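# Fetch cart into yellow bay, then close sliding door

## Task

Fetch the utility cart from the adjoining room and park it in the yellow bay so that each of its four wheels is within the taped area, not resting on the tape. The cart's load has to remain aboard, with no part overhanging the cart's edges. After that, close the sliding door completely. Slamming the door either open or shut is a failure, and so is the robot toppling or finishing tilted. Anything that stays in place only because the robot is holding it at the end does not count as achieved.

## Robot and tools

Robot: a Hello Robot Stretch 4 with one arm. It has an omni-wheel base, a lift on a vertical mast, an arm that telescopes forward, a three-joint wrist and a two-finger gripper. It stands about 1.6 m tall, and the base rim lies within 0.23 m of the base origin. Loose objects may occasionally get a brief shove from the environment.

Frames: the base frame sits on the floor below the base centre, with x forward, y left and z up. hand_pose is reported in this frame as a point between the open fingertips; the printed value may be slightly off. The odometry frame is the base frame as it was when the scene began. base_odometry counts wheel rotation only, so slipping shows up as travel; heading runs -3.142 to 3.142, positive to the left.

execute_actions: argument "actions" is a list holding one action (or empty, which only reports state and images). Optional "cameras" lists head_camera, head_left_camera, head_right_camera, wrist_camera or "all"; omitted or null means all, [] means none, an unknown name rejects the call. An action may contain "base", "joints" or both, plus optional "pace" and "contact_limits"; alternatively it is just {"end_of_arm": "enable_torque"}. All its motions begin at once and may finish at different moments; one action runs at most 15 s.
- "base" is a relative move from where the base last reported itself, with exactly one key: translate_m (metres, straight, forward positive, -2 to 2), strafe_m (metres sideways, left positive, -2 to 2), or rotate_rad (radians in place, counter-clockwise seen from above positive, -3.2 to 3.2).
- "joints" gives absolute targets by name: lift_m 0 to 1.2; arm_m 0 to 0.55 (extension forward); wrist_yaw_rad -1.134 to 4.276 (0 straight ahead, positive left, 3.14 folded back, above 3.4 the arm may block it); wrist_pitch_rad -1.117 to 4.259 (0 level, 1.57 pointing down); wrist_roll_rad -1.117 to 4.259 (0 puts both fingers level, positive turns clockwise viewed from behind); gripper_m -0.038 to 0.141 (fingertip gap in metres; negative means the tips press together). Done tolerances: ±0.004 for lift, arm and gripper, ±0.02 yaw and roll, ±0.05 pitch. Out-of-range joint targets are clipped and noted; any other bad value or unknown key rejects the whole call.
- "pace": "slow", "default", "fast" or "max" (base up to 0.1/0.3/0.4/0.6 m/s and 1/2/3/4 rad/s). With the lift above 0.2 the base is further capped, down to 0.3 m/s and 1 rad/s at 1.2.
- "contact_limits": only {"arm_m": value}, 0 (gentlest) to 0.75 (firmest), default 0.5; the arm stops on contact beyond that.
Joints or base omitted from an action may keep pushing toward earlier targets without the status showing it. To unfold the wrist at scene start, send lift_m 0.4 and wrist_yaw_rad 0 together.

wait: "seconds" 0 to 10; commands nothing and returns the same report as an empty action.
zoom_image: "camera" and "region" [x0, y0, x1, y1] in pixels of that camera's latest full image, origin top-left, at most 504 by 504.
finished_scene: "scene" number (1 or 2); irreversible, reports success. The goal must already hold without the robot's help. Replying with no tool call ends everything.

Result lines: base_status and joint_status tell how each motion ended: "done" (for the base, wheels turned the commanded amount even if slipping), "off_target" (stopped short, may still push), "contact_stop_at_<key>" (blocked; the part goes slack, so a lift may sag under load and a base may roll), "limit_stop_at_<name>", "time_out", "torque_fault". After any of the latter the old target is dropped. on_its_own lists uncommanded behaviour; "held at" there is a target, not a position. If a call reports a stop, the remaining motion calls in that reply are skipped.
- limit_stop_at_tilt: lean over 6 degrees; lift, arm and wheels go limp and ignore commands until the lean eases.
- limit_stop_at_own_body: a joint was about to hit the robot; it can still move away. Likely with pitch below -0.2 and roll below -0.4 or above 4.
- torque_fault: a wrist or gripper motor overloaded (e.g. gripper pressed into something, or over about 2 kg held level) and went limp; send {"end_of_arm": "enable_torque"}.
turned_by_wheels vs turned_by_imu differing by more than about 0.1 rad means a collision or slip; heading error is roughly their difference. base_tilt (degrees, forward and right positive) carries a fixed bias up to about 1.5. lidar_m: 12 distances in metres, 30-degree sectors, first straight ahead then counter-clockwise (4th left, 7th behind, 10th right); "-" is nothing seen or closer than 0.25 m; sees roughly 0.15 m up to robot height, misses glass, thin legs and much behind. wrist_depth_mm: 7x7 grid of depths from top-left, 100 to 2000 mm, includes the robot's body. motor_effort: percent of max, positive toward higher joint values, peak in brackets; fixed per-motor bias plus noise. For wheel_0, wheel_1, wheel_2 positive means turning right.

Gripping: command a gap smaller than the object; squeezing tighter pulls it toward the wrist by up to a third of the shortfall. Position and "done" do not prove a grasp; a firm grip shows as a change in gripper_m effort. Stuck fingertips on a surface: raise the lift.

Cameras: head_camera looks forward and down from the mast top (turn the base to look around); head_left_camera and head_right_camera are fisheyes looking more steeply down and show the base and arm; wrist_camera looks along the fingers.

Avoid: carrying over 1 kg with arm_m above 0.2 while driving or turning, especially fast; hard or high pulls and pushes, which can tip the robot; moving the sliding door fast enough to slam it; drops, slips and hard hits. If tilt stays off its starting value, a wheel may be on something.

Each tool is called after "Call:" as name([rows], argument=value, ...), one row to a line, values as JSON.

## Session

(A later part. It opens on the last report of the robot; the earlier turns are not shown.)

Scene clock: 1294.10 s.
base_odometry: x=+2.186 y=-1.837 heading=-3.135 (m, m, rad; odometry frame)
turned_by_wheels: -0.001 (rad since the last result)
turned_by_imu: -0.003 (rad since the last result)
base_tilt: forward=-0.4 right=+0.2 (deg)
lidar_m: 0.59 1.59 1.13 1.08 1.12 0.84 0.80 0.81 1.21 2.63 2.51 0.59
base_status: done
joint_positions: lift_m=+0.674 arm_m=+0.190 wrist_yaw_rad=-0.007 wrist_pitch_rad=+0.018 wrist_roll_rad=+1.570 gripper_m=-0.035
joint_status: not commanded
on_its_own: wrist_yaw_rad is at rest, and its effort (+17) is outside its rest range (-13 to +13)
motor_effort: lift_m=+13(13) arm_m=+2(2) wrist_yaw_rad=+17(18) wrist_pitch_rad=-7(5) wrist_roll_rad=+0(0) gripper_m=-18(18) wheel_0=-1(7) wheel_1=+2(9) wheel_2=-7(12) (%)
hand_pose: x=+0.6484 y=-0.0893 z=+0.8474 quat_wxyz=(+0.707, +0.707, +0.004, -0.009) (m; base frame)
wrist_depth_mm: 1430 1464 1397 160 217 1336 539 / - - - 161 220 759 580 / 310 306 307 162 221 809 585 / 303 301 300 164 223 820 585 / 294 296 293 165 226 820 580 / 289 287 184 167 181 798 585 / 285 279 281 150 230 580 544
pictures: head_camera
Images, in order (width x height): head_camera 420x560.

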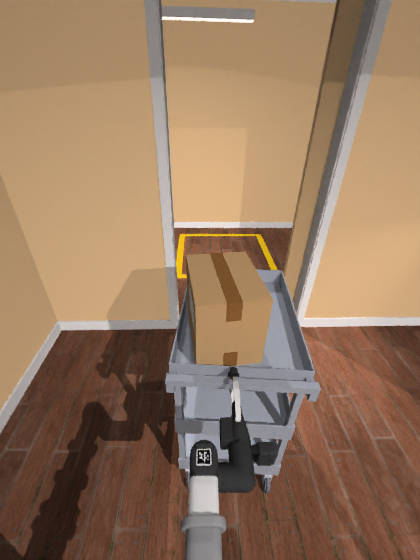

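Stable and centred. Continue.

Call:
execute_actions([
  {"base":{"strafe_m":-0.02},"pace":"slow"},
], cameras=[])

Call:
execute_actions([
  {"base":{"translate_m":0.2},"pace":"slow"},
], cameras=["head_camera"])

Call:
execute_actions([
  {"base":{"translate_m":0.15},"pace":"slow"},
], cameras=["head_camera","head_left_camera"])

Scene clock: 1300.60 s.
base_odometry: x=+2.186 y=-1.817 heading=-3.135 (m, m, rad; odometry frame)
turned_by_wheels: +0.000 (rad since the last result)
turned_by_imu: -0.001 (rad since the last result)
base_tilt: forward=-0.4 right=+0.2 (deg)
lidar_m: 0.58 1.63 1.18 1.09 1.15 0.87 0.81 0.85 1.22 2.62 2.51 0.61
base_status: done
joint_positions: lift_m=+0.674 arm_m=+0.190 wrist_yaw_rad=+0.005 wrist_pitch_rad=+0.018 wrist_roll_rad=+1.570 gripper_m=-0.034
joint_status: not commanded
on_its_own: wrist_yaw_rad is at rest, and its effort (-17) is outside its rest range (-13 to +13)
motor_effort: lift_m=+13(14) arm_m=+2(2) wrist_yaw_rad=-17(17) wrist_pitch_rad=-7(7) wrist_roll_rad=-1(0) gripper_m=-20(17) wheel_0=+5(8) wheel_1=-1(5) wheel_2=-1(5) (%)
hand_pose: x=+0.6494 y=-0.0859 z=+0.8474 quat_wxyz=(+0.707, +0.707, +0.008, -0.004) (m; base frame)
wrist_depth_mm: 1464 1430 1464 159 216 1336 549 / - - - 160 219 759 585 / 309 307 304 162 220 809 580 / 301 298 300 163 223 842 591 / 298 296 294 164 226 831 585 / 289 287 183 167 182 820 585 / 285 281 282 150 230 569 544
pictures: none
No camera images: the call's "cameras" was empty. Leave "cameras" out to get every camera's image.

Scene clock: 1303.87 s.
base_odometry: x=+1.986 y=-1.819 heading=-3.135 (m, m, rad; odometry frame)
turned_by_wheels: +0.000 (rad since the last result)
turned_by_imu: -0.003 (rad since the last result)
base_tilt: forward=-0.4 right=+0.1 (deg)
lidar_m: 0.58 1.58 1.17 1.11 1.16 1.07 1.00 1.07 1.51 2.61 2.26 0.61
base_status: done
joint_positions: lift_m=+0.674 arm_m=+0.190 wrist_yaw_rad=-0.006 wrist_pitch_rad=+0.018 wrist_roll_rad=+1.570 gripper_m=-0.035
joint_status: not commanded
on_its_own: wrist_yaw_rad is at rest, and its effort (+16) is outside its rest range (-13 to +13)
motor_effort: lift_m=+13(13) arm_m=+2(2) wrist_yaw_rad=+16(18) wrist_pitch_rad=-6(5) wrist_roll_rad=-1(1) gripper_m=-17(20) wheel_0=-1(8) wheel_1=+0(9) wheel_2=-6(11) (%)
hand_pose: x=+0.6484 y=-0.0893 z=+0.8474 quat_wxyz=(+0.707, +0.707, +0.004, -0.009) (m; base frame)
wrist_depth_mm: 1281 1336 1281 157 214 1281 554 / - - - 159 216 778 591 / 307 304 304 161 219 798 585 / 300 300 298 163 222 842 585 / 294 294 294 165 224 842 580 / 290 289 184 167 182 798 591 / 283 282 282 150 230 591 535
pictures: head_camera
Images, in order (width x height): head_camera 420x560.

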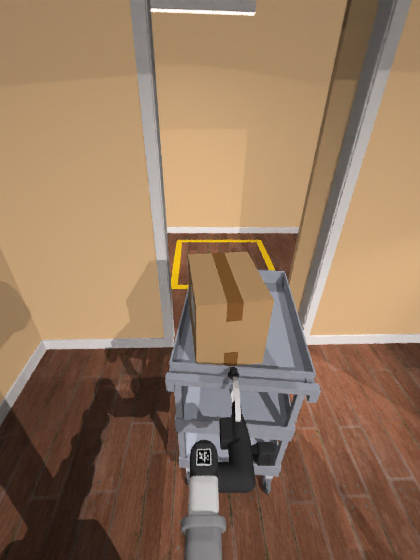

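Scene clock: 1306.63 s.
base_odometry: x=+1.836 y=-1.819 heading=-3.136 (m, m, rad; odometry frame)
turned_by_wheels: -0.001 (rad since the last result)
turned_by_imu: -0.003 (rad since the last result)
base_tilt: forward=-0.3 right=+0.3 (deg)
lidar_m: 0.57 1.43 1.16 1.11 1.18 1.21 1.16 1.24 1.71 2.60 2.02 0.59
base_status: done
joint_positions: lift_m=+0.674 arm_m=+0.190 wrist_yaw_rad=-0.007 wrist_pitch_rad=+0.018 wrist_roll_rad=+1.570 gripper_m=-0.035
joint_status: not commanded
on_its_own: wrist_yaw_rad is at rest, and its effort (+19) is outside its rest range (-13 to +13)
motor_effort: lift_m=+13(13) arm_m=+2(2) wrist_yaw_rad=+19(20) wrist_pitch_rad=-6(6) wrist_roll_rad=-1(1) gripper_m=-17(15) wheel_0=-2(3) wheel_1=+2(6) wheel_2=-8(12) (%)
hand_pose: x=+0.6483 y=-0.0895 z=+0.8474 quat_wxyz=(+0.707, +0.707, +0.004, -0.009) (m; base frame)
wrist_depth_mm: 1160 1160 1138 153 210 1138 554 / - - - 155 212 778 591 / 303 301 301 158 216 809 585 / 298 297 296 160 220 809 580 / 296 293 293 164 225 831 585 / 291 289 183 167 182 809 580 / 287 285 283 150 232 569 535
pictures: head_camera, head_left_camera
Images, in order (width x height): head_camera 420x560, head_left_camera 420x672.

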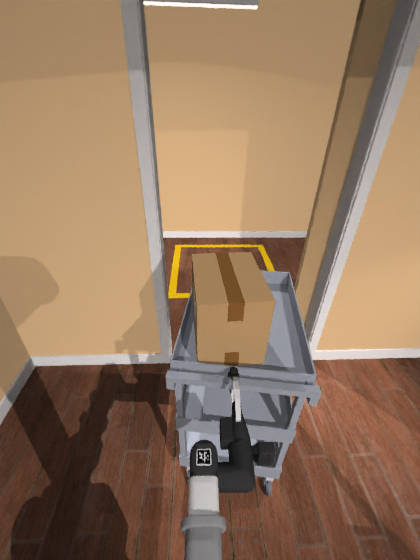

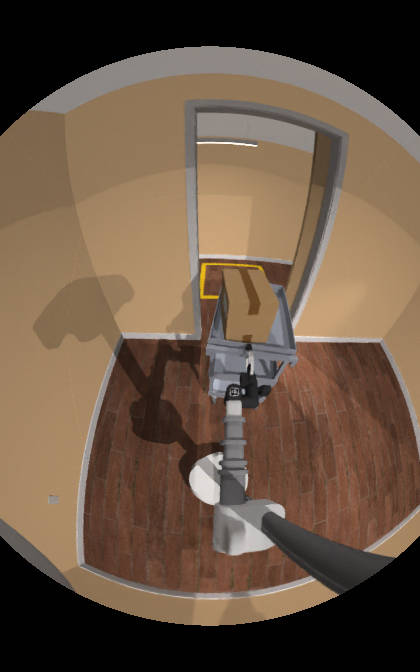

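Call:
execute_actions([
  {"base":{"strafe_m":-0.07},"pace":"slow"},
], cameras=[])

Call:
execute_actions([
  {"base":{"translate_m":0.15},"pace":"slow"},
], cameras=["head_camera","head_right_camera"])

Scene clock: 1317.20 s.
base_odometry: x=+1.835 y=-1.750 heading=-3.136 (m, m, rad; odometry frame)
turned_by_wheels: +0.000 (rad since the last result)
turned_by_imu: +0.000 (rad since the last result)
base_tilt: forward=-0.4 right=+0.2 (deg)
lidar_m: 0.57 1.40 1.25 1.17 1.22 1.22 1.16 1.18 1.70 2.54 2.02 0.60
base_status: done
joint_positions: lift_m=+0.674 arm_m=+0.190 wrist_yaw_rad=+0.007 wrist_pitch_rad=+0.018 wrist_roll_rad=+1.570 gripper_m=-0.034
joint_status: not commanded
on_its_own: wrist_yaw_rad is at rest, and its effort (-23) is outside its rest range (-13 to +13)
motor_effort: lift_m=+13(13) arm_m=+2(2) wrist_yaw_rad=-23(26) wrist_pitch_rad=-5(6) wrist_roll_rad=+0(1) gripper_m=-17(20) wheel_0=+5(13) wheel_1=-2(4) wheel_2=+3(6) (%)
hand_pose: x=+0.6496 y=-0.0853 z=+0.8474 quat_wxyz=(+0.707, +0.707, +0.009, -0.004) (m; base frame)
wrist_depth_mm: 1160 1138 1118 162 220 1138 554 / - - - 163 221 778 591 / - 310 307 164 224 809 585 / 307 301 303 165 224 831 591 / 297 296 296 166 226 820 580 / 290 289 286 168 181 809 580 / 283 281 281 151 229 597 554
pictures: none
No camera images: the call's "cameras" was empty. Leave "cameras" out to get every camera's image.

Scene clock: 1320.00 s.
base_odometry: x=+1.686 y=-1.750 heading=-3.136 (m, m, rad; odometry frame)
turned_by_wheels: +0.000 (rad since the last result)
turned_by_imu: -0.002 (rad since the last result)
base_tilt: forward=-0.4 right=+0.1 (deg)
lidar_m: 0.58 1.27 1.24 1.16 1.25 1.39 1.33 1.37 1.92 2.53 1.82 0.59
base_status: done
joint_positions: lift_m=+0.674 arm_m=+0.190 wrist_yaw_rad=-0.005 wrist_pitch_rad=+0.018 wrist_roll_rad=+1.570 gripper_m=-0.035
joint_status: not commanded
motor_effort: lift_m=+13(13) arm_m=+2(2) wrist_yaw_rad=+13(24) wrist_pitch_rad=-7(9) wrist_roll_rad=-1(1) gripper_m=-16(17) wheel_0=-1(8) wheel_1=+2(7) wheel_2=-5(11) (%)
hand_pose: x=+0.6485 y=-0.0890 z=+0.8474 quat_wxyz=(+0.707, +0.707, +0.004, -0.008) (m; base frame)
wrist_depth_mm: 1025 1008 1008 163 223 976 544 / - - - 163 222 798 585 / - 310 312 164 224 831 580 / 307 301 303 166 225 842 580 / 298 294 296 167 228 831 591 / 290 287 184 167 182 809 585 / 282 278 279 151 230 580 544
pictures: head_camera, head_right_camera
Images, in order (width x height): head_camera 420x560, head_right_camera 420x672.

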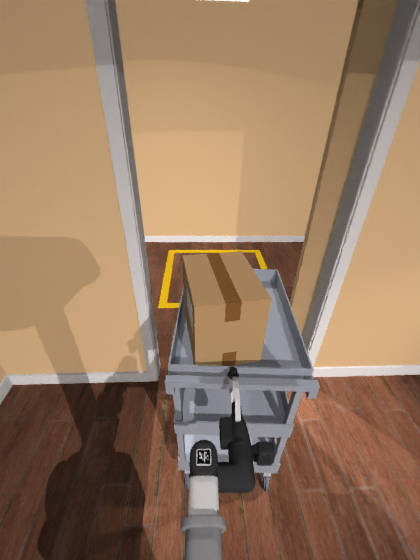

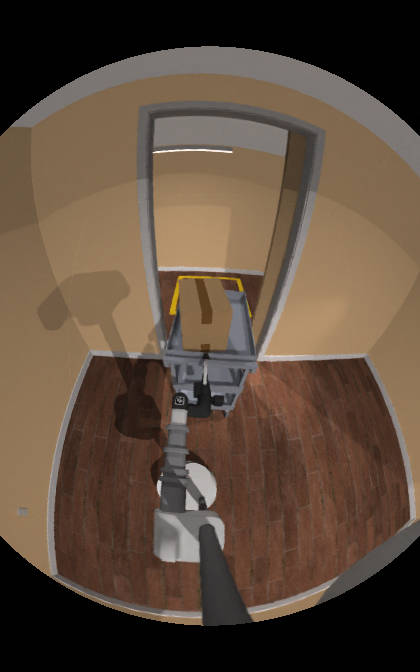

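Call:
execute_actions([
  {"base":{"translate_m":0.2},"pace":"slow"},
], cameras=["head_camera"])

Call:
execute_actions([
  {"base":{"translate_m":0.15},"pace":"slow"},
], cameras=["head_camera","head_right_camera"])

Scene clock: 1332.60 s.
base_odometry: x=+1.486 y=-1.751 heading=-3.136 (m, m, rad; odometry frame)
turned_by_wheels: +0.000 (rad since the last result)
turned_by_imu: -0.004 (rad since the last result)
base_tilt: forward=-0.4 right=+0.2 (deg)
lidar_m: 0.58 1.06 1.23 1.19 1.23 1.58 1.53 1.63 2.16 2.53 1.51 0.60
base_status: done
joint_positions: lift_m=+0.674 arm_m=+0.190 wrist_yaw_rad=-0.006 wrist_pitch_rad=+0.018 wrist_roll_rad=+1.570 gripper_m=-0.035
joint_status: not commanded
on_its_own: wrist_yaw_rad is at rest, and its effort (+14) is outside its rest range (-13 to +13)
motor_effort: lift_m=+13(13) arm_m=+2(2) wrist_yaw_rad=+14(16) wrist_pitch_rad=-4(6) wrist_roll_rad=+0(0) gripper_m=-17(18) wheel_0=-1(2) wheel_1=+3(10) wheel_2=-6(11) (%)
hand_pose: x=+0.6485 y=-0.0890 z=+0.8474 quat_wxyz=(+0.707, +0.707, +0.004, -0.008) (m; base frame)
wrist_depth_mm: - - - 160 216 1756 549 / - - - 161 220 750 585 / 309 307 306 163 221 820 580 / 304 301 300 164 224 820 591 / 297 296 294 166 225 831 580 / 287 287 184 167 181 809 585 / 285 281 281 151 230 574 544
pictures: head_camera
Images, in order (width x height): head_camera 420x560.

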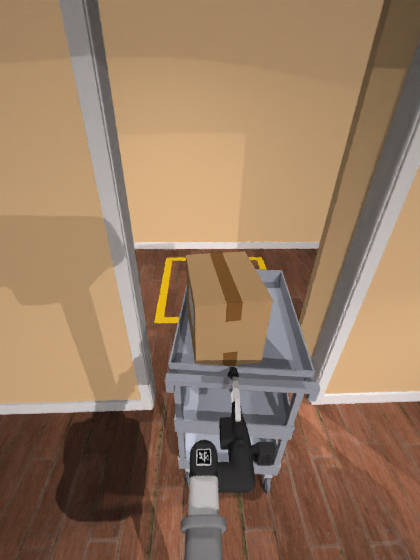

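Scene clock: 1335.37 s.
base_odometry: x=+1.336 y=-1.752 heading=-3.137 (m, m, rad; odometry frame)
turned_by_wheels: -0.001 (rad since the last result)
turned_by_imu: -0.003 (rad since the last result)
base_tilt: forward=-0.4 right=+0.2 (deg)
lidar_m: 0.58 0.94 1.23 1.19 1.23 1.66 1.71 1.75 2.36 2.52 1.31 0.59
base_status: done
joint_positions: lift_m=+0.674 arm_m=+0.190 wrist_yaw_rad=-0.006 wrist_pitch_rad=+0.018 wrist_roll_rad=+1.570 gripper_m=-0.035
joint_status: not commanded
on_its_own: wrist_yaw_rad is at rest, and its effort (+14) is outside its rest range (-13 to +13)
motor_effort: lift_m=+13(13) arm_m=+2(2) wrist_yaw_rad=+14(16) wrist_pitch_rad=-6(7) wrist_roll_rad=+0(1) gripper_m=-13(16) wheel_0=-1(1) wheel_1=+2(1) wheel_2=-7(14) (%)
hand_pose: x=+0.6485 y=-0.0890 z=+0.8474 quat_wxyz=(+0.707, +0.707, +0.004, -0.008) (m; base frame)
wrist_depth_mm: - - - 156 213 1808 559 / - - - 158 216 768 585 / 306 306 303 160 219 809 580 / 300 297 298 163 223 842 585 / 293 293 294 164 225 842 585 / 290 289 184 167 181 820 580 / 286 282 283 150 232 603 544
pictures: head_camera, head_right_camera
Images, in order (width x height): head_camera 420x560, head_right_camera 420x672.

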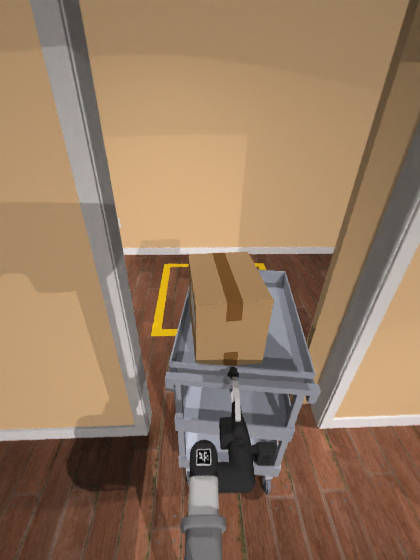

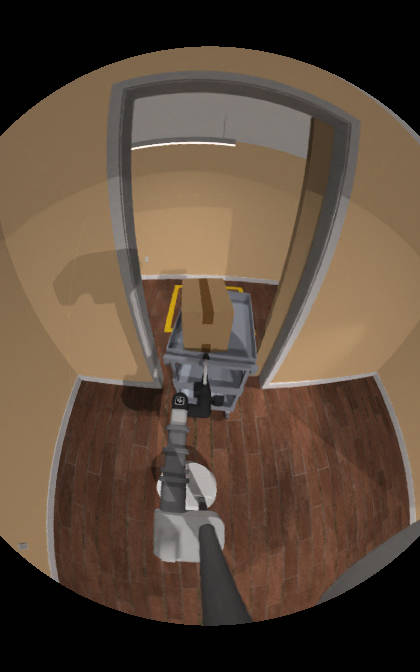

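Call:
execute_actions([
  {"base":{"strafe_m":-0.06},"pace":"slow"},
], cameras=[])

Call:
execute_actions([
  {"base":{"translate_m":0.2},"pace":"slow"},
], cameras=["head_camera","head_right_camera"])

Scene clock: 1344.77 s.
base_odometry: x=+1.336 y=-1.692 heading=-3.136 (m, m, rad; odometry frame)
turned_by_wheels: +0.000 (rad since the last result)
turned_by_imu: +0.000 (rad since the last result)
base_tilt: forward=-0.4 right=+0.2 (deg)
lidar_m: 0.58 0.92 1.26 1.26 1.28 1.73 1.69 1.75 2.37 2.45 1.30 0.58
base_status: done
joint_positions: lift_m=+0.674 arm_m=+0.190 wrist_yaw_rad=+0.007 wrist_pitch_rad=+0.018 wrist_roll_rad=+1.570 gripper_m=-0.034
joint_status: not commanded
on_its_own: wrist_yaw_rad is at rest, and its effort (-22) is outside its rest range (-13 to +13)
motor_effort: lift_m=+13(13) arm_m=+2(2) wrist_yaw_rad=-22(25) wrist_pitch_rad=-4(6) wrist_roll_rad=+0(1) gripper_m=-18(16) wheel_0=+5(12) wheel_1=-2(8) wheel_2=+2(5) (%)
hand_pose: x=+0.6496 y=-0.0854 z=+0.8474 quat_wxyz=(+0.707, +0.707, +0.009, -0.004) (m; base frame)
wrist_depth_mm: - - - 164 222 - 1205 / - - - 165 223 809 574 / - 314 312 165 224 820 585 / 309 306 303 166 225 831 580 / 297 294 294 167 227 842 580 / 289 289 287 167 181 809 580 / 281 281 279 151 228 580 544
pictures: none
No camera images: the call's "cameras" was empty. Leave "cameras" out to get every camera's image.

Scene clock: 1348.03 s.
base_odometry: x=+1.136 y=-1.693 heading=-3.137 (m, m, rad; odometry frame)
turned_by_wheels: -0.001 (rad since the last result)
turned_by_imu: -0.003 (rad since the last result)
base_tilt: forward=-0.4 right=+0.2 (deg)
lidar_m: 0.57 0.77 0.95 1.26 1.30 1.74 1.88 1.98 2.56 2.44 1.03 0.60
base_status: done
joint_positions: lift_m=+0.674 arm_m=+0.190 wrist_yaw_rad=-0.006 wrist_pitch_rad=+0.018 wrist_roll_rad=+1.570 gripper_m=-0.035
joint_status: not commanded
on_its_own: wrist_yaw_rad is at rest, and its effort (+14) is outside its rest range (-13 to +13)
motor_effort: lift_m=+14(13) arm_m=+2(2) wrist_yaw_rad=+14(20) wrist_pitch_rad=-6(5) wrist_roll_rad=-1(0) gripper_m=-17(19) wheel_0=-1(8) wheel_1=+1(9) wheel_2=-7(11) (%)
hand_pose: x=+0.6485 y=-0.0891 z=+0.8474 quat_wxyz=(+0.707, +0.707, +0.004, -0.008) (m; base frame)
wrist_depth_mm: - - - 163 223 1863 1255 / - - - 164 223 809 580 / - 312 312 165 225 820 585 / 306 303 303 166 225 820 580 / 298 296 296 166 227 831 585 / 289 289 183 167 182 798 580 / 281 277 277 151 228 574 539
pictures: head_camera, head_right_camera
Images, in order (width x height): head_camera 420x560, head_right_camera 420x672.

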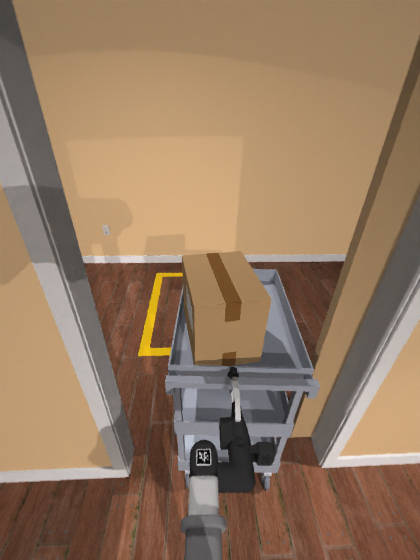

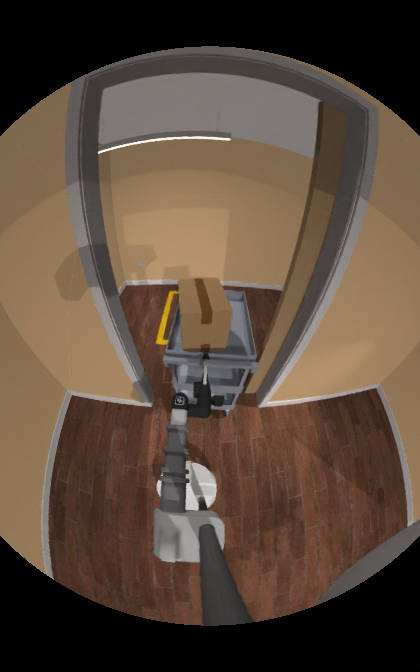

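Call:
execute_actions([
  {"base":{"strafe_m":-0.08},"pace":"slow"},
], cameras=[])

Call:
execute_actions([
  {"base":{"translate_m":0.2},"pace":"slow"},
], cameras=["head_camera","head_right_camera","head_left_camera"])

Scene clock: 1360.33 s.
base_odometry: x=+1.135 y=-1.613 heading=-3.136 (m, m, rad; odometry frame)
turned_by_wheels: +0.001 (rad since the last result)
turned_by_imu: +0.000 (rad since the last result)
base_tilt: forward=-0.4 right=+0.1 (deg)
lidar_m: 0.54 0.81 0.93 1.34 1.42 1.85 1.89 1.94 2.50 2.38 1.02 0.61
base_status: done
joint_positions: lift_m=+0.674 arm_m=+0.190 wrist_yaw_rad=+0.008 wrist_pitch_rad=+0.018 wrist_roll_rad=+1.570 gripper_m=-0.034
joint_status: not commanded
on_its_own: wrist_yaw_rad is at rest, and its effort (-24) is outside its rest range (-13 to +13)
motor_effort: lift_m=+13(14) arm_m=+2(2) wrist_yaw_rad=-24(31) wrist_pitch_rad=-4(7) wrist_roll_rad=-1(0) gripper_m=-20(19) wheel_0=+5(12) wheel_1=+0(8) wheel_2=+4(6) (%)
hand_pose: x=+0.6496 y=-0.0852 z=+0.8474 quat_wxyz=(+0.707, +0.707, +0.009, -0.004) (m; base frame)
wrist_depth_mm: - - - 176 236 - 1308 / - - - 174 234 1983 544 / - - - 173 232 831 597 / 317 314 310 171 231 831 580 / 303 300 298 170 228 842 585 / 289 287 283 168 182 809 585 / 279 274 274 151 224 574 569
pictures: none
No camera images: the call's "cameras" was empty. Leave "cameras" out to get every camera's image.

Scene clock: 1363.63 s.
base_odometry: x=+0.936 y=-1.614 heading=-3.137 (m, m, rad; odometry frame)
turned_by_wheels: -0.001 (rad since the last result)
turned_by_imu: -0.003 (rad since the last result)
base_tilt: forward=-0.4 right=+0.3 (deg)
lidar_m: 0.55 0.64 0.68 1.35 1.39 1.89 2.09 2.18 2.50 2.21 0.72 0.61
base_status: done
joint_positions: lift_m=+0.674 arm_m=+0.190 wrist_yaw_rad=-0.006 wrist_pitch_rad=+0.018 wrist_roll_rad=+1.570 gripper_m=-0.035
joint_status: not commanded
on_its_own: wrist_yaw_rad is at rest, and its effort (+14) is outside its rest range (-13 to +13)
motor_effort: lift_m=+13(13) arm_m=+2(2) wrist_yaw_rad=+14(24) wrist_pitch_rad=-5(7) wrist_roll_rad=+0(1) gripper_m=-16(20) wheel_0=-1(7) wheel_1=+2(3) wheel_2=-6(13) (%)
hand_pose: x=+0.6485 y=-0.0890 z=+0.8474 quat_wxyz=(+0.707, +0.707, +0.004, -0.008) (m; base frame)
wrist_depth_mm: - - - 173 233 - 1281 / - - - 172 233 1983 559 / - - - 171 231 820 585 / 312 309 309 169 229 842 597 / 300 297 297 168 228 842 585 / 286 287 183 167 181 809 580 / 278 273 274 150 225 585 569
pictures: head_camera, head_left_camera, head_right_camera
Images, in order (width x height): head_camera 420x560, head_left_camera 420x672, head_right_camera 420x672.

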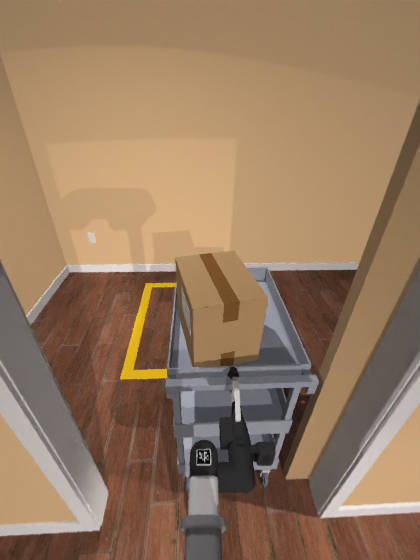

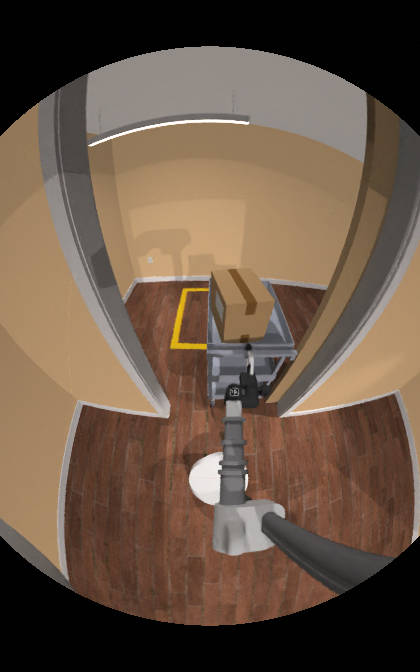

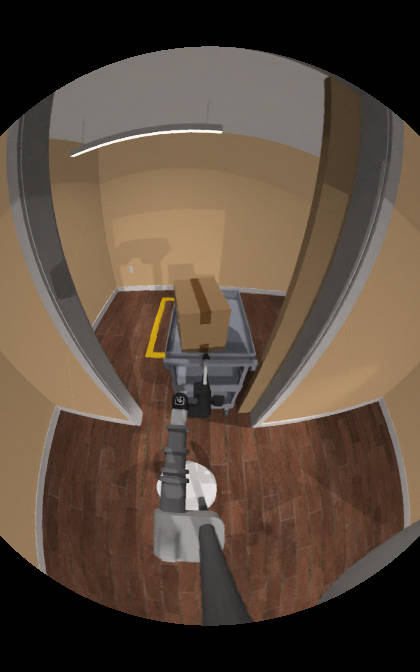

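Call:
execute_actions([
  {"base":{"translate_m":0.2},"pace":"slow"},
], cameras=["head_camera","head_right_camera"])

Scene clock: 1373.27 s.
base_odometry: x=+0.736 y=-1.615 heading=-3.137 (m, m, rad; odometry frame)
turned_by_wheels: -0.001 (rad since the last result)
turned_by_imu: -0.004 (rad since the last result)
base_tilt: forward=-0.4 right=+0.3 (deg)
lidar_m: 0.58 2.03 0.50 1.06 1.37 1.86 2.29 2.37 2.49 1.36 0.61 0.59
base_status: done
joint_positions: lift_m=+0.674 arm_m=+0.190 wrist_yaw_rad=-0.007 wrist_pitch_rad=+0.018 wrist_roll_rad=+1.570 gripper_m=-0.035
joint_status: not commanded
on_its_own: wrist_yaw_rad is at rest, and its effort (+17) is outside its rest range (-13 to +13)
motor_effort: lift_m=+13(14) arm_m=+2(2) wrist_yaw_rad=+17(18) wrist_pitch_rad=-7(7) wrist_roll_rad=-1(1) gripper_m=-17(19) wheel_0=-1(2) wheel_1=+1(8) wheel_2=-7(12) (%)
hand_pose: x=+0.6484 y=-0.0894 z=+0.8474 quat_wxyz=(+0.707, +0.707, +0.004, -0.009) (m; base frame)
wrist_depth_mm: - - - 164 222 1921 1229 / - - - 164 224 798 580 / - 312 312 165 224 820 585 / 306 304 304 165 225 831 585 / 298 296 294 166 226 842 591 / 289 289 184 167 181 809 574 / 282 278 278 150 228 574 544
pictures: head_camera, head_right_camera
Images, in order (width x height): head_camera 420x560, head_right_camera 420x672.

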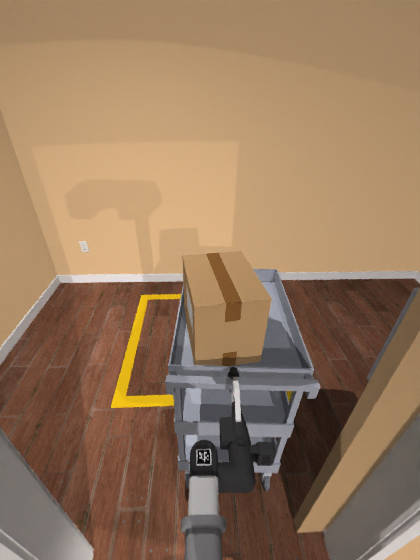

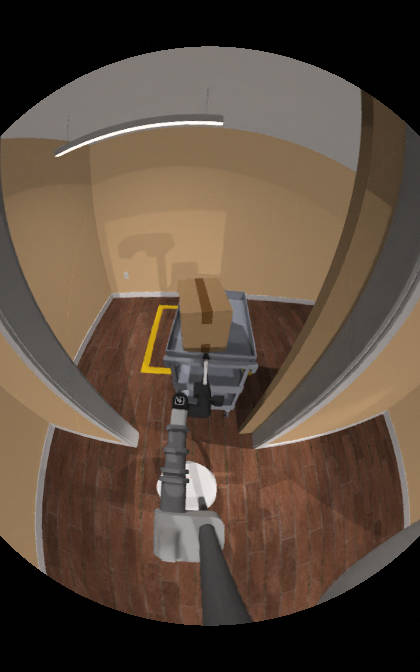

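Call:
execute_actions([
  {"base":{"strafe_m":-0.05},"pace":"slow"},
], cameras=[])

Call:
execute_actions([
  {"base":{"translate_m":0.2},"pace":"slow"},
], cameras=["head_camera","head_right_camera","head_left_camera"])

Scene clock: 1385.70 s.
base_odometry: x=+0.736 y=-1.565 heading=-3.137 (m, m, rad; odometry frame)
turned_by_wheels: +0.000 (rad since the last result)
turned_by_imu: +0.000 (rad since the last result)
base_tilt: forward=-0.3 right=+0.2 (deg)
lidar_m: 0.55 2.09 0.54 1.06 1.43 1.95 2.28 2.36 2.44 1.35 0.56 0.56
base_status: done
joint_positions: lift_m=+0.674 arm_m=+0.190 wrist_yaw_rad=+0.006 wrist_pitch_rad=+0.018 wrist_roll_rad=+1.570 gripper_m=-0.034
joint_status: not commanded
on_its_own: wrist_yaw_rad is at rest, and its effort (-20) is outside its rest range (-13 to +13)
motor_effort: lift_m=+13(13) arm_m=+2(2) wrist_yaw_rad=-20(25) wrist_pitch_rad=-6(9) wrist_roll_rad=+0(1) gripper_m=-17(18) wheel_0=+5(11) wheel_1=-1(8) wheel_2=+1(5) (%)
hand_pose: x=+0.6495 y=-0.0856 z=+0.8474 quat_wxyz=(+0.707, +0.707, +0.008, -0.004) (m; base frame)
wrist_depth_mm: - - - 170 229 1983 1281 / - - - 169 229 1756 574 / - 320 317 169 229 809 585 / 310 307 304 169 228 842 585 / 300 297 297 169 228 831 580 / 290 286 286 168 182 798 585 / 279 277 277 151 227 569 574
pictures: none
No camera images: the call's "cameras" was empty. Leave "cameras" out to get every camera's image.

Scene clock: 1388.97 s.
base_odometry: x=+0.536 y=-1.566 heading=-3.137 (m, m, rad; odometry frame)
turned_by_wheels: +0.000 (rad since the last result)
turned_by_imu: -0.003 (rad since the last result)
base_tilt: forward=-0.4 right=+0.2 (deg)
lidar_m: 0.57 2.09 0.49 0.48 1.46 1.94 2.48 2.61 2.42 0.48 0.42 0.60
base_status: done
joint_positions: lift_m=+0.674 arm_m=+0.190 wrist_yaw_rad=-0.006 wrist_pitch_rad=+0.018 wrist_roll_rad=+1.570 gripper_m=-0.035
joint_status: not commanded
on_its_own: wrist_yaw_rad is at rest, and its effort (+14) is outside its rest range (-13 to +13)
motor_effort: lift_m=+13(13) arm_m=+2(2) wrist_yaw_rad=+14(19) wrist_pitch_rad=-9(5) wrist_roll_rad=+0(1) gripper_m=-17(19) wheel_0=+0(8) wheel_1=+2(5) wheel_2=-6(11) (%)
hand_pose: x=+0.6485 y=-0.0891 z=+0.8474 quat_wxyz=(+0.707, +0.707, +0.004, -0.008) (m; base frame)
wrist_depth_mm: 1863 1863 1921 163 223 1863 1182 / 1863 1863 1921 163 224 798 585 / 1863 312 312 165 224 866 580 / 307 303 303 166 225 854 585 / 298 297 294 167 227 842 580 / 291 287 184 167 182 809 585 / 281 278 278 151 229 580 544
pictures: head_camera, head_left_camera, head_right_camera
Images, in order (width x height): head_camera 420x560, head_left_camera 420x672, head_right_camera 420x672.

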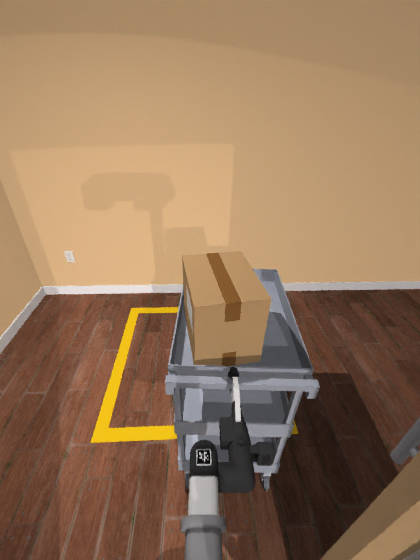

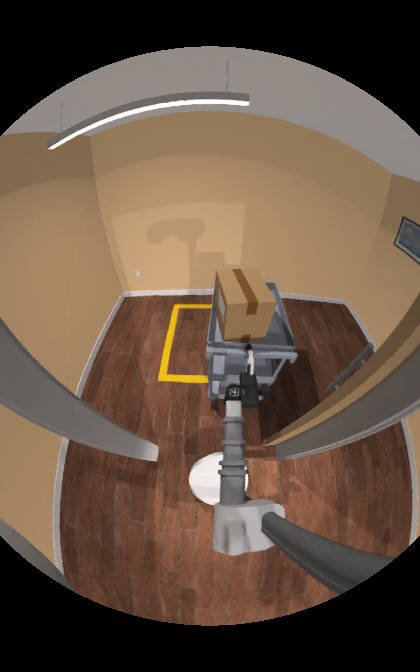

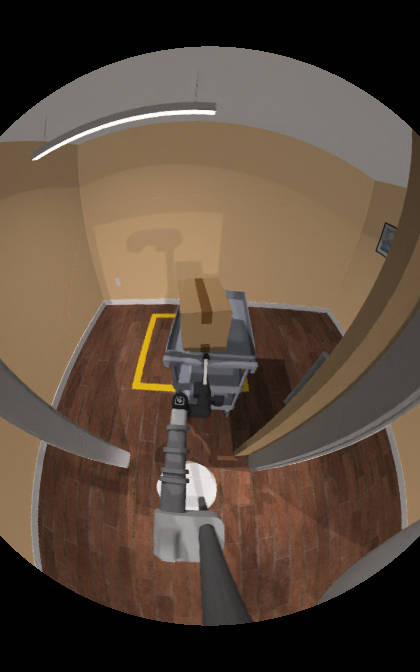

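Call:
execute_actions([
  {"base":{"strafe_m":-0.08},"pace":"slow"},
], cameras=[])

Call:
execute_actions([
  {"base":{"translate_m":0.16},"pace":"slow"},
], cameras=["head_camera","head_right_camera","head_left_camera"])

Scene clock: 1402.60 s.
base_odometry: x=+0.535 y=-1.486 heading=-3.137 (m, m, rad; odometry frame)
turned_by_wheels: +0.001 (rad since the last result)
turned_by_imu: +0.000 (rad since the last result)
base_tilt: forward=-0.5 right=+0.2 (deg)
lidar_m: 0.57 2.22 0.56 0.52 1.55 2.06 2.50 2.60 2.34 0.44 0.35 0.38
base_status: done
joint_positions: lift_m=+0.674 arm_m=+0.190 wrist_yaw_rad=+0.008 wrist_pitch_rad=+0.018 wrist_roll_rad=+1.570 gripper_m=-0.034
joint_status: not commanded
on_its_own: wrist_yaw_rad is at rest, and its effort (-24) is outside its rest range (-13 to +13)
motor_effort: lift_m=+13(13) arm_m=+2(2) wrist_yaw_rad=-24(26) wrist_pitch_rad=-5(7) wrist_roll_rad=-1(0) gripper_m=-17(18) wheel_0=+5(12) wheel_1=-3(8) wheel_2=+5(4) (%)
hand_pose: x=+0.6496 y=-0.0852 z=+0.8474 quat_wxyz=(+0.707, +0.707, +0.009, -0.004) (m; base frame)
wrist_depth_mm: 1921 1921 1921 175 236 1863 1336 / 1921 1863 1863 175 234 1863 535 / 1921 1863 1863 172 232 820 585 / 319 310 310 172 230 831 580 / 303 301 298 170 229 820 585 / 289 289 286 168 181 809 585 / 278 273 276 151 224 574 569
pictures: none
No camera images: the call's "cameras" was empty. Leave "cameras" out to get every camera's image.

Scene clock: 1405.50 s.
base_odometry: x=+0.375 y=-1.487 heading=-3.137 (m, m, rad; odometry frame)
turned_by_wheels: -0.001 (rad since the last result)
turned_by_imu: -0.003 (rad since the last result)
base_tilt: forward=-0.4 right=+0.1 (deg)
lidar_m: 0.56 2.13 1.58 0.54 1.52 2.10 2.63 2.73 2.35 0.34 0.25 0.60
base_status: done
joint_positions: lift_m=+0.674 arm_m=+0.190 wrist_yaw_rad=-0.006 wrist_pitch_rad=+0.018 wrist_roll_rad=+1.570 gripper_m=-0.035
joint_status: not commanded
on_its_own: wrist_yaw_rad is at rest, and its effort (+15) is outside its rest range (-13 to +13)
motor_effort: lift_m=+13(13) arm_m=+2(2) wrist_yaw_rad=+15(24) wrist_pitch_rad=-6(6) wrist_roll_rad=-1(1) gripper_m=-19(17) wheel_0=-2(7) wheel_1=+1(6) wheel_2=-7(11) (%)
hand_pose: x=+0.6485 y=-0.0892 z=+0.8474 quat_wxyz=(+0.707, +0.707, +0.004, -0.008) (m; base frame)
wrist_depth_mm: 1808 1756 1708 171 231 1756 1281 / 1708 1756 1756 170 230 1756 564 / 1808 319 317 169 231 798 585 / 312 309 306 169 230 831 585 / 298 300 296 168 229 831 585 / 287 286 184 167 182 809 585 / 278 278 274 167 227 580 564
pictures: head_camera, head_left_camera, head_right_camera
Images, in order (width x height): head_camera 420x560, head_left_camera 420x672, head_right_camera 420x672.

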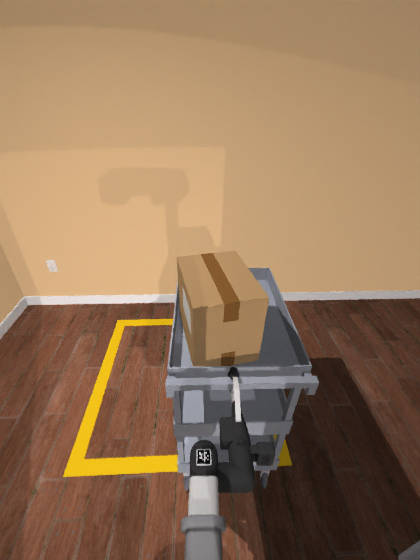

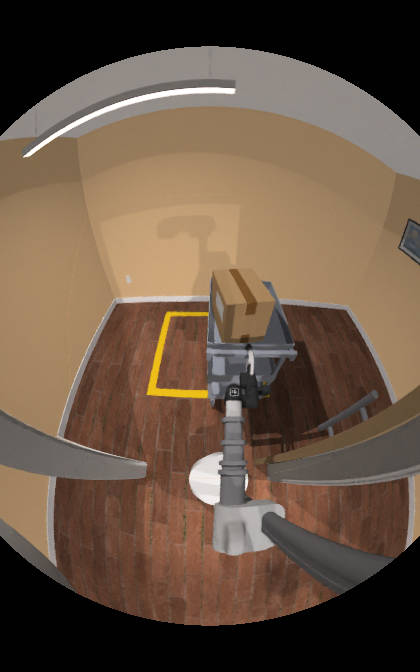

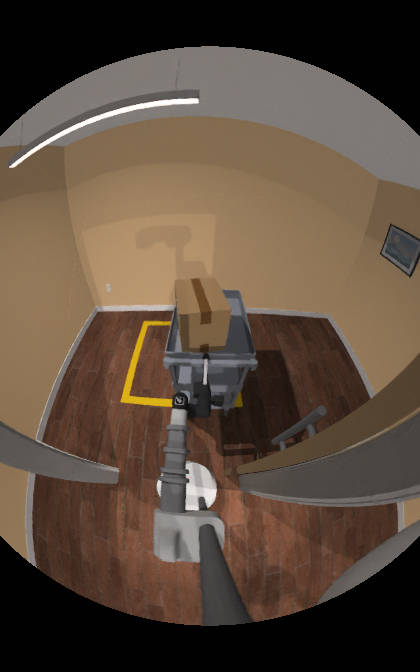

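Call:
execute_actions([
  {"base":{"strafe_m":0.27},"pace":"slow"},
], cameras=["head_left_camera"])

Call:
execute_actions([
  {"base":{"translate_m":-0.35},"pace":"slow"},
], cameras=["head_camera","head_left_camera"])

Scene clock: 1418.10 s.
base_odometry: x=+0.376 y=-1.757 heading=-3.138 (m, m, rad; odometry frame)
turned_by_wheels: -0.001 (rad since the last result)
turned_by_imu: -0.006 (rad since the last result)
base_tilt: forward=-0.4 right=+0.2 (deg)
lidar_m: 0.61 1.83 1.30 0.26 1.27 1.72 2.67 2.77 2.62 0.54 0.58 0.54
base_status: done
joint_positions: lift_m=+0.674 arm_m=+0.190 wrist_yaw_rad=-0.002 wrist_pitch_rad=+0.018 wrist_roll_rad=+1.570 gripper_m=-0.034
joint_status: not commanded
motor_effort: lift_m=+13(13) arm_m=+2(2) wrist_yaw_rad=+3(24) wrist_pitch_rad=-5(7) wrist_roll_rad=+0(1) gripper_m=-19(21) wheel_0=-7(12) wheel_1=+0(1) wheel_2=-1(5) (%)
hand_pose: x=+0.6488 y=-0.0880 z=+0.8474 quat_wxyz=(+0.707, +0.707, +0.006, -0.007) (m; base frame)
wrist_depth_mm: 1756 1708 1808 116 171 175 585 / 267 267 265 122 181 715 591 / 273 273 271 130 191 750 591 / 282 281 281 140 204 759 585 / 290 290 290 150 218 1661 564 / 303 298 183 162 182 1661 525 / 1708 309 309 167 253 1576 1336
pictures: head_left_camera
Images, in order (width x height): head_left_camera 420x672.

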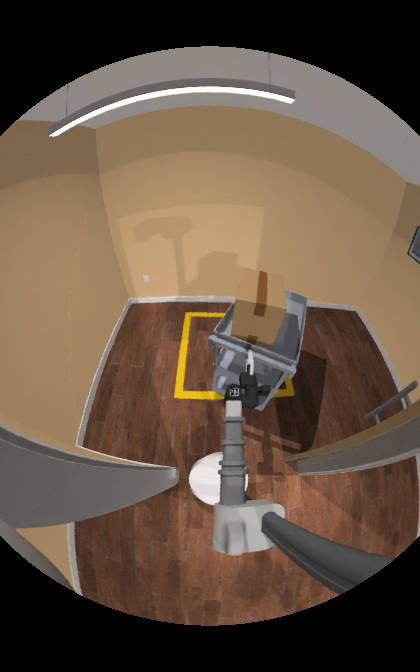

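Scene clock: 1422.87 s.
base_odometry: x=+0.726 y=-1.755 heading=-3.137 (m, m, rad; odometry frame)
turned_by_wheels: +0.001 (rad since the last result)
turned_by_imu: +0.002 (rad since the last result)
base_tilt: forward=-0.4 right=+0.2 (deg)
lidar_m: 0.59 0.42 0.39 1.01 1.25 1.72 2.29 2.37 2.64 1.28 0.69 0.56
base_status: done
joint_positions: lift_m=+0.674 arm_m=+0.190 wrist_yaw_rad=+0.008 wrist_pitch_rad=+0.018 wrist_roll_rad=+1.570 gripper_m=-0.034
joint_status: not commanded
on_its_own: wrist_yaw_rad is at rest, and its effort (-24) is outside its rest range (-13 to +13)
motor_effort: lift_m=+13(13) arm_m=+2(2) wrist_yaw_rad=-24(25) wrist_pitch_rad=-7(8) wrist_roll_rad=-1(0) gripper_m=-17(23) wheel_0=+4(8) wheel_1=-1(6) wheel_2=+7(11) (%)
hand_pose: x=+0.6497 y=-0.0852 z=+0.8474 quat_wxyz=(+0.707, +0.707, +0.009, -0.004) (m; base frame)
wrist_depth_mm: - - - 131 185 723 591 / - - - 138 193 759 591 / 285 282 281 144 202 768 585 / 287 287 286 150 211 820 585 / 291 290 290 157 220 759 591 / 297 293 293 164 183 1983 539 / 298 298 297 168 243 1618 1336
pictures: head_camera, head_left_camera
Images, in order (width x height): head_camera 420x560, head_left_camera 420x672.

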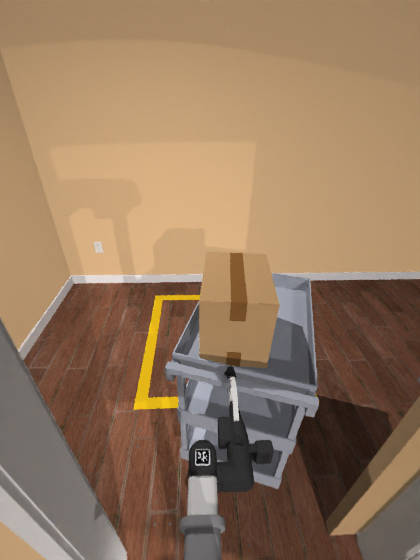

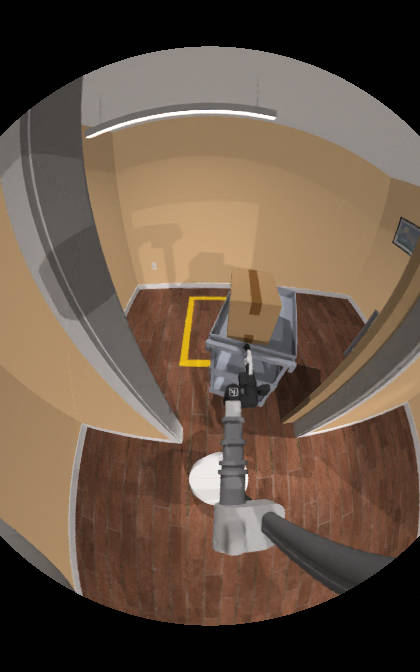

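Call:
execute_actions([
  {"base":{"translate_m":-0.35},"pace":"slow"},
], cameras=["head_camera","head_left_camera"])

Scene clock: 1432.57 s.
base_odometry: x=+1.076 y=-1.754 heading=-3.137 (m, m, rad; odometry frame)
turned_by_wheels: +0.001 (rad since the last result)
turned_by_imu: +0.001 (rad since the last result)
base_tilt: forward=-0.3 right=+0.2 (deg)
lidar_m: 0.58 0.67 0.85 1.19 1.24 1.67 1.95 2.04 2.66 2.53 0.93 0.58
base_status: done
joint_positions: lift_m=+0.674 arm_m=+0.190 wrist_yaw_rad=+0.008 wrist_pitch_rad=+0.018 wrist_roll_rad=+1.570 gripper_m=-0.034
joint_status: not commanded
on_its_own: wrist_yaw_rad is at rest, and its effort (-24) is outside its rest range (-13 to +13)
motor_effort: lift_m=+13(13) arm_m=+2(2) wrist_yaw_rad=-24(26) wrist_pitch_rad=-6(6) wrist_roll_rad=+0(0) gripper_m=-18(20) wheel_0=+2(5) wheel_1=-2(4) wheel_2=+7(12) (%)
hand_pose: x=+0.6497 y=-0.0852 z=+0.8474 quat_wxyz=(+0.707, +0.707, +0.009, -0.004) (m; base frame)
wrist_depth_mm: - - - 147 203 768 564 / - - - 151 206 788 585 / 297 296 294 155 213 778 580 / 297 294 294 158 217 798 585 / 293 293 293 163 224 842 591 / 290 290 290 167 182 1983 574 / 291 289 289 169 236 1618 521
pictures: head_camera, head_left_camera
Images, in order (width x height): head_camera 420x560, head_left_camera 420x672.

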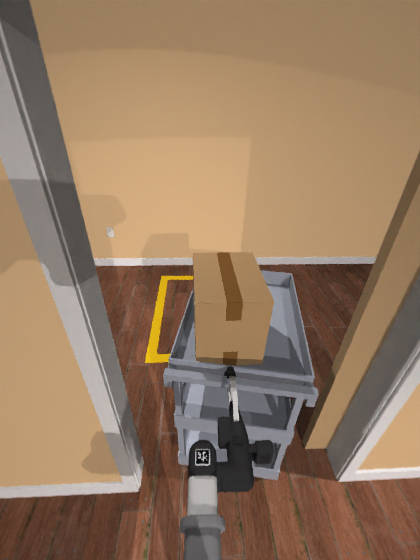

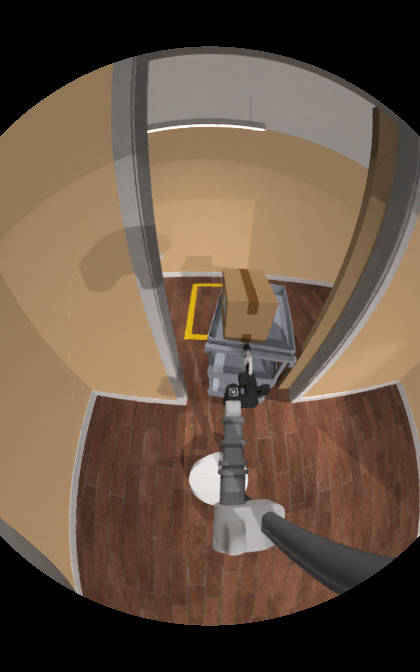

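Call:
execute_actions([
  {"joints":{"gripper_m":0.07}},
], cameras=[])

Call:
execute_actions([
  {"base":{"strafe_m":-0.06},"pace":"slow"},
], cameras=[])

Call:
execute_actions([
  {"joints":{"gripper_m":-0.035}},
], cameras=[])

Call:
execute_actions([
  {"base":{"strafe_m":-0.07},"pace":"slow"},
], cameras=["head_camera"])

Call:
execute_actions([
  {"base":{"translate_m":0.2},"pace":"slow"},
], cameras=["head_camera"])

Scene clock: 1444.17 s.
base_odometry: x=+1.076 y=-1.754 heading=-3.137 (m, m, rad; odometry frame)
turned_by_wheels: +0.000 (rad since the last result)
turned_by_imu: -0.001 (rad since the last result)
base_tilt: forward=-0.4 right=+0.2 (deg)
lidar_m: 0.58 0.67 0.87 1.20 1.23 1.68 1.95 2.07 2.64 2.52 0.91 0.58
base_status: not commanded
joint_positions: lift_m=+0.674 arm_m=+0.190 wrist_yaw_rad=+0.006 wrist_pitch_rad=+0.017 wrist_roll_rad=+1.570 gripper_m=+0.070
joint_status: all done
on_its_own: wrist_yaw_rad is at rest, and its effort (-19) is outside its rest range (-13 to +13)
motor_effort: lift_m=+13(14) arm_m=+2(2) wrist_yaw_rad=-19(24) wrist_pitch_rad=-4(5) wrist_roll_rad=-1(0) gripper_m=+3(19) wheel_0=+4(4) wheel_1=-1(2) wheel_2=+3(7) (%)
hand_pose: x=+0.6495 y=-0.0858 z=+0.8477 quat_wxyz=(+0.707, +0.707, +0.008, -0.004) (m; base frame)
wrist_depth_mm: - - - 154 209 1618 554 / - - - 158 215 788 585 / 306 304 304 162 221 809 585 / 303 303 300 166 227 831 591 / 301 300 300 170 232 831 591 / 300 298 298 174 234 - 574 / 300 297 296 148 243 1661 530
pictures: none
No camera images: the call's "cameras" was empty. Leave "cameras" out to get every camera's image.

Scene clock: 1445.90 s.
base_odometry: x=+1.076 y=-1.694 heading=-3.136 (m, m, rad; odometry frame)
turned_by_wheels: +0.001 (rad since the last result)
turned_by_imu: +0.001 (rad since the last result)
base_tilt: forward=-0.4 right=+0.3 (deg)
lidar_m: 0.60 0.71 0.87 1.24 1.31 1.79 1.95 2.03 2.59 2.44 0.89 0.61
base_status: done
joint_positions: lift_m=+0.674 arm_m=+0.190 wrist_yaw_rad=+0.005 wrist_pitch_rad=+0.017 wrist_roll_rad=+1.570 gripper_m=+0.070
joint_status: not commanded
on_its_own: wrist_yaw_rad is at rest, and its effort (-18) is outside its rest range (-13 to +13)
motor_effort: lift_m=+13(13) arm_m=+2(2) wrist_yaw_rad=-18(32) wrist_pitch_rad=-2(3) wrist_roll_rad=-1(0) gripper_m=+0(2) wheel_0=+6(13) wheel_1=-1(5) wheel_2=+2(3) (%)
hand_pose: x=+0.6495 y=-0.0858 z=+0.8477 quat_wxyz=(+0.707, +0.707, +0.008, -0.004) (m; base frame)
wrist_depth_mm: - - - 167 225 1983 554 / - - - 169 228 798 585 / 1983 317 314 171 229 842 585 / 314 310 310 174 233 854 591 / 304 304 304 176 235 854 585 / 298 298 297 177 237 820 580 / 294 293 290 152 238 1756 535
pictures: none
No camera images: the call's "cameras" was empty. Leave "cameras" out to get every camera's image.

Scene clock: 1447.63 s.
base_odometry: x=+1.076 y=-1.694 heading=-3.137 (m, m, rad; odometry frame)
turned_by_wheels: -0.001 (rad since the last result)
turned_by_imu: -0.001 (rad since the last result)
base_tilt: forward=-0.4 right=+0.2 (deg)
lidar_m: 0.57 0.71 0.88 1.26 1.31 1.75 1.94 2.01 2.61 2.45 0.90 0.59
base_status: not commanded
joint_positions: lift_m=+0.674 arm_m=+0.190 wrist_yaw_rad=+0.000 wrist_pitch_rad=+0.017 wrist_roll_rad=+1.570 gripper_m=-0.034
joint_status: all done
motor_effort: lift_m=+13(13) arm_m=+2(2) wrist_yaw_rad=-3(23) wrist_pitch_rad=-2(4) wrist_roll_rad=-1(1) gripper_m=-18(19) wheel_0=-1(6) wheel_1=-1(1) wheel_2=+1(2) (%)
hand_pose: x=+0.6490 y=-0.0873 z=+0.8478 quat_wxyz=(+0.707, +0.707, +0.006, -0.006) (m; base frame)
wrist_depth_mm: - - - 161 219 1863 564 / - - - 162 220 788 597 / - 309 309 163 222 831 580 / 304 303 301 165 224 831 591 / 297 296 294 166 227 831 597 / 290 289 183 167 182 820 585 / 283 279 279 168 230 597 549
pictures: none
No camera images: the call's "cameras" was empty. Leave "cameras" out to get every camera's image.

Scene clock: 1449.47 s.
base_odometry: x=+1.075 y=-1.624 heading=-3.136 (m, m, rad; odometry frame)
turned_by_wheels: +0.000 (rad since the last result)
turned_by_imu: +0.001 (rad since the last result)
base_tilt: forward=-0.4 right=+0.2 (deg)
lidar_m: 0.56 0.74 0.88 1.33 1.40 1.85 1.93 2.04 2.52 2.39 0.93 0.61
base_status: done
joint_positions: lift_m=+0.674 arm_m=+0.190 wrist_yaw_rad=+0.004 wrist_pitch_rad=+0.017 wrist_roll_rad=+1.570 gripper_m=-0.035
joint_status: not commanded
motor_effort: lift_m=+13(13) arm_m=+2(2) wrist_yaw_rad=-13(25) wrist_pitch_rad=-2(3) wrist_roll_rad=-1(0) gripper_m=-19(18) wheel_0=+6(12) wheel_1=+0(3) wheel_2=+0(1) (%)
hand_pose: x=+0.6493 y=-0.0863 z=+0.8478 quat_wxyz=(+0.707, +0.707, +0.007, -0.005) (m; base frame)
wrist_depth_mm: - - - 173 233 - 1281 / - - - 172 232 1983 559 / - - - 170 230 820 591 / 314 307 307 169 228 831 585 / 300 297 298 169 229 831 591 / 289 287 182 168 182 809 591 / 277 274 276 167 224 585 569
pictures: head_camera
Images, in order (width x height): head_camera 420x560.

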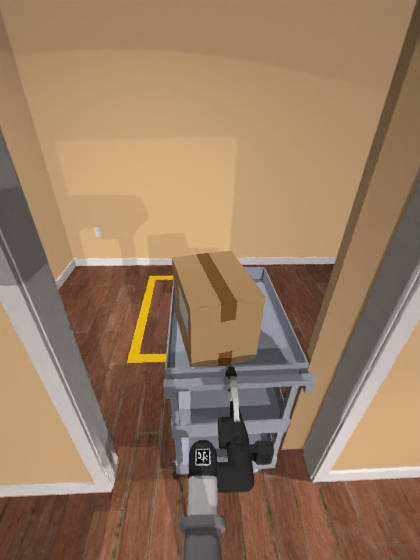

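Scene clock: 1452.73 s.
base_odometry: x=+0.876 y=-1.625 heading=-3.137 (m, m, rad; odometry frame)
turned_by_wheels: +0.000 (rad since the last result)
turned_by_imu: -0.003 (rad since the last result)
base_tilt: forward=-0.4 right=+0.2 (deg)
lidar_m: 0.58 0.59 0.57 1.33 1.39 1.87 2.15 2.24 2.51 1.96 0.69 0.63
base_status: done
joint_positions: lift_m=+0.674 arm_m=+0.190 wrist_yaw_rad=-0.006 wrist_pitch_rad=+0.017 wrist_roll_rad=+1.570 gripper_m=-0.035
joint_status: not commanded
on_its_own: wrist_yaw_rad is at rest, and its effort (+14) is outside its rest range (-13 to +13)
motor_effort: lift_m=+13(13) arm_m=+2(2) wrist_yaw_rad=+14(20) wrist_pitch_rad=-3(3) wrist_roll_rad=+0(0) gripper_m=-17(18) wheel_0=+1(8) wheel_1=+3(5) wheel_2=-6(13) (%)
hand_pose: x=+0.6485 y=-0.0891 z=+0.8478 quat_wxyz=(+0.707, +0.707, +0.004, -0.008) (m; base frame)
wrist_depth_mm: - - - 163 222 1808 539 / - - - 164 224 809 574 / - 309 310 165 224 820 591 / 306 303 303 166 225 820 585 / 297 294 296 167 225 831 591 / 289 289 183 167 181 809 585 / 282 277 278 167 227 609 554
pictures: head_camera
Images, in order (width x height): head_camera 420x560.

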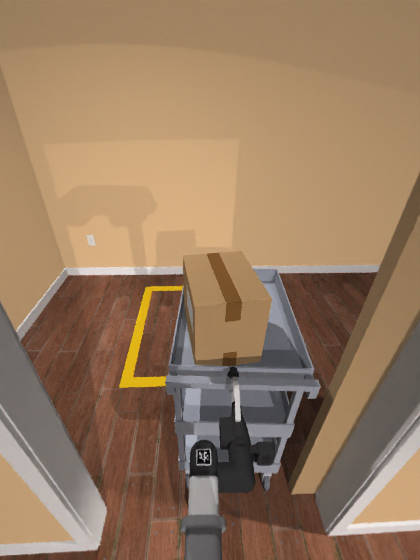

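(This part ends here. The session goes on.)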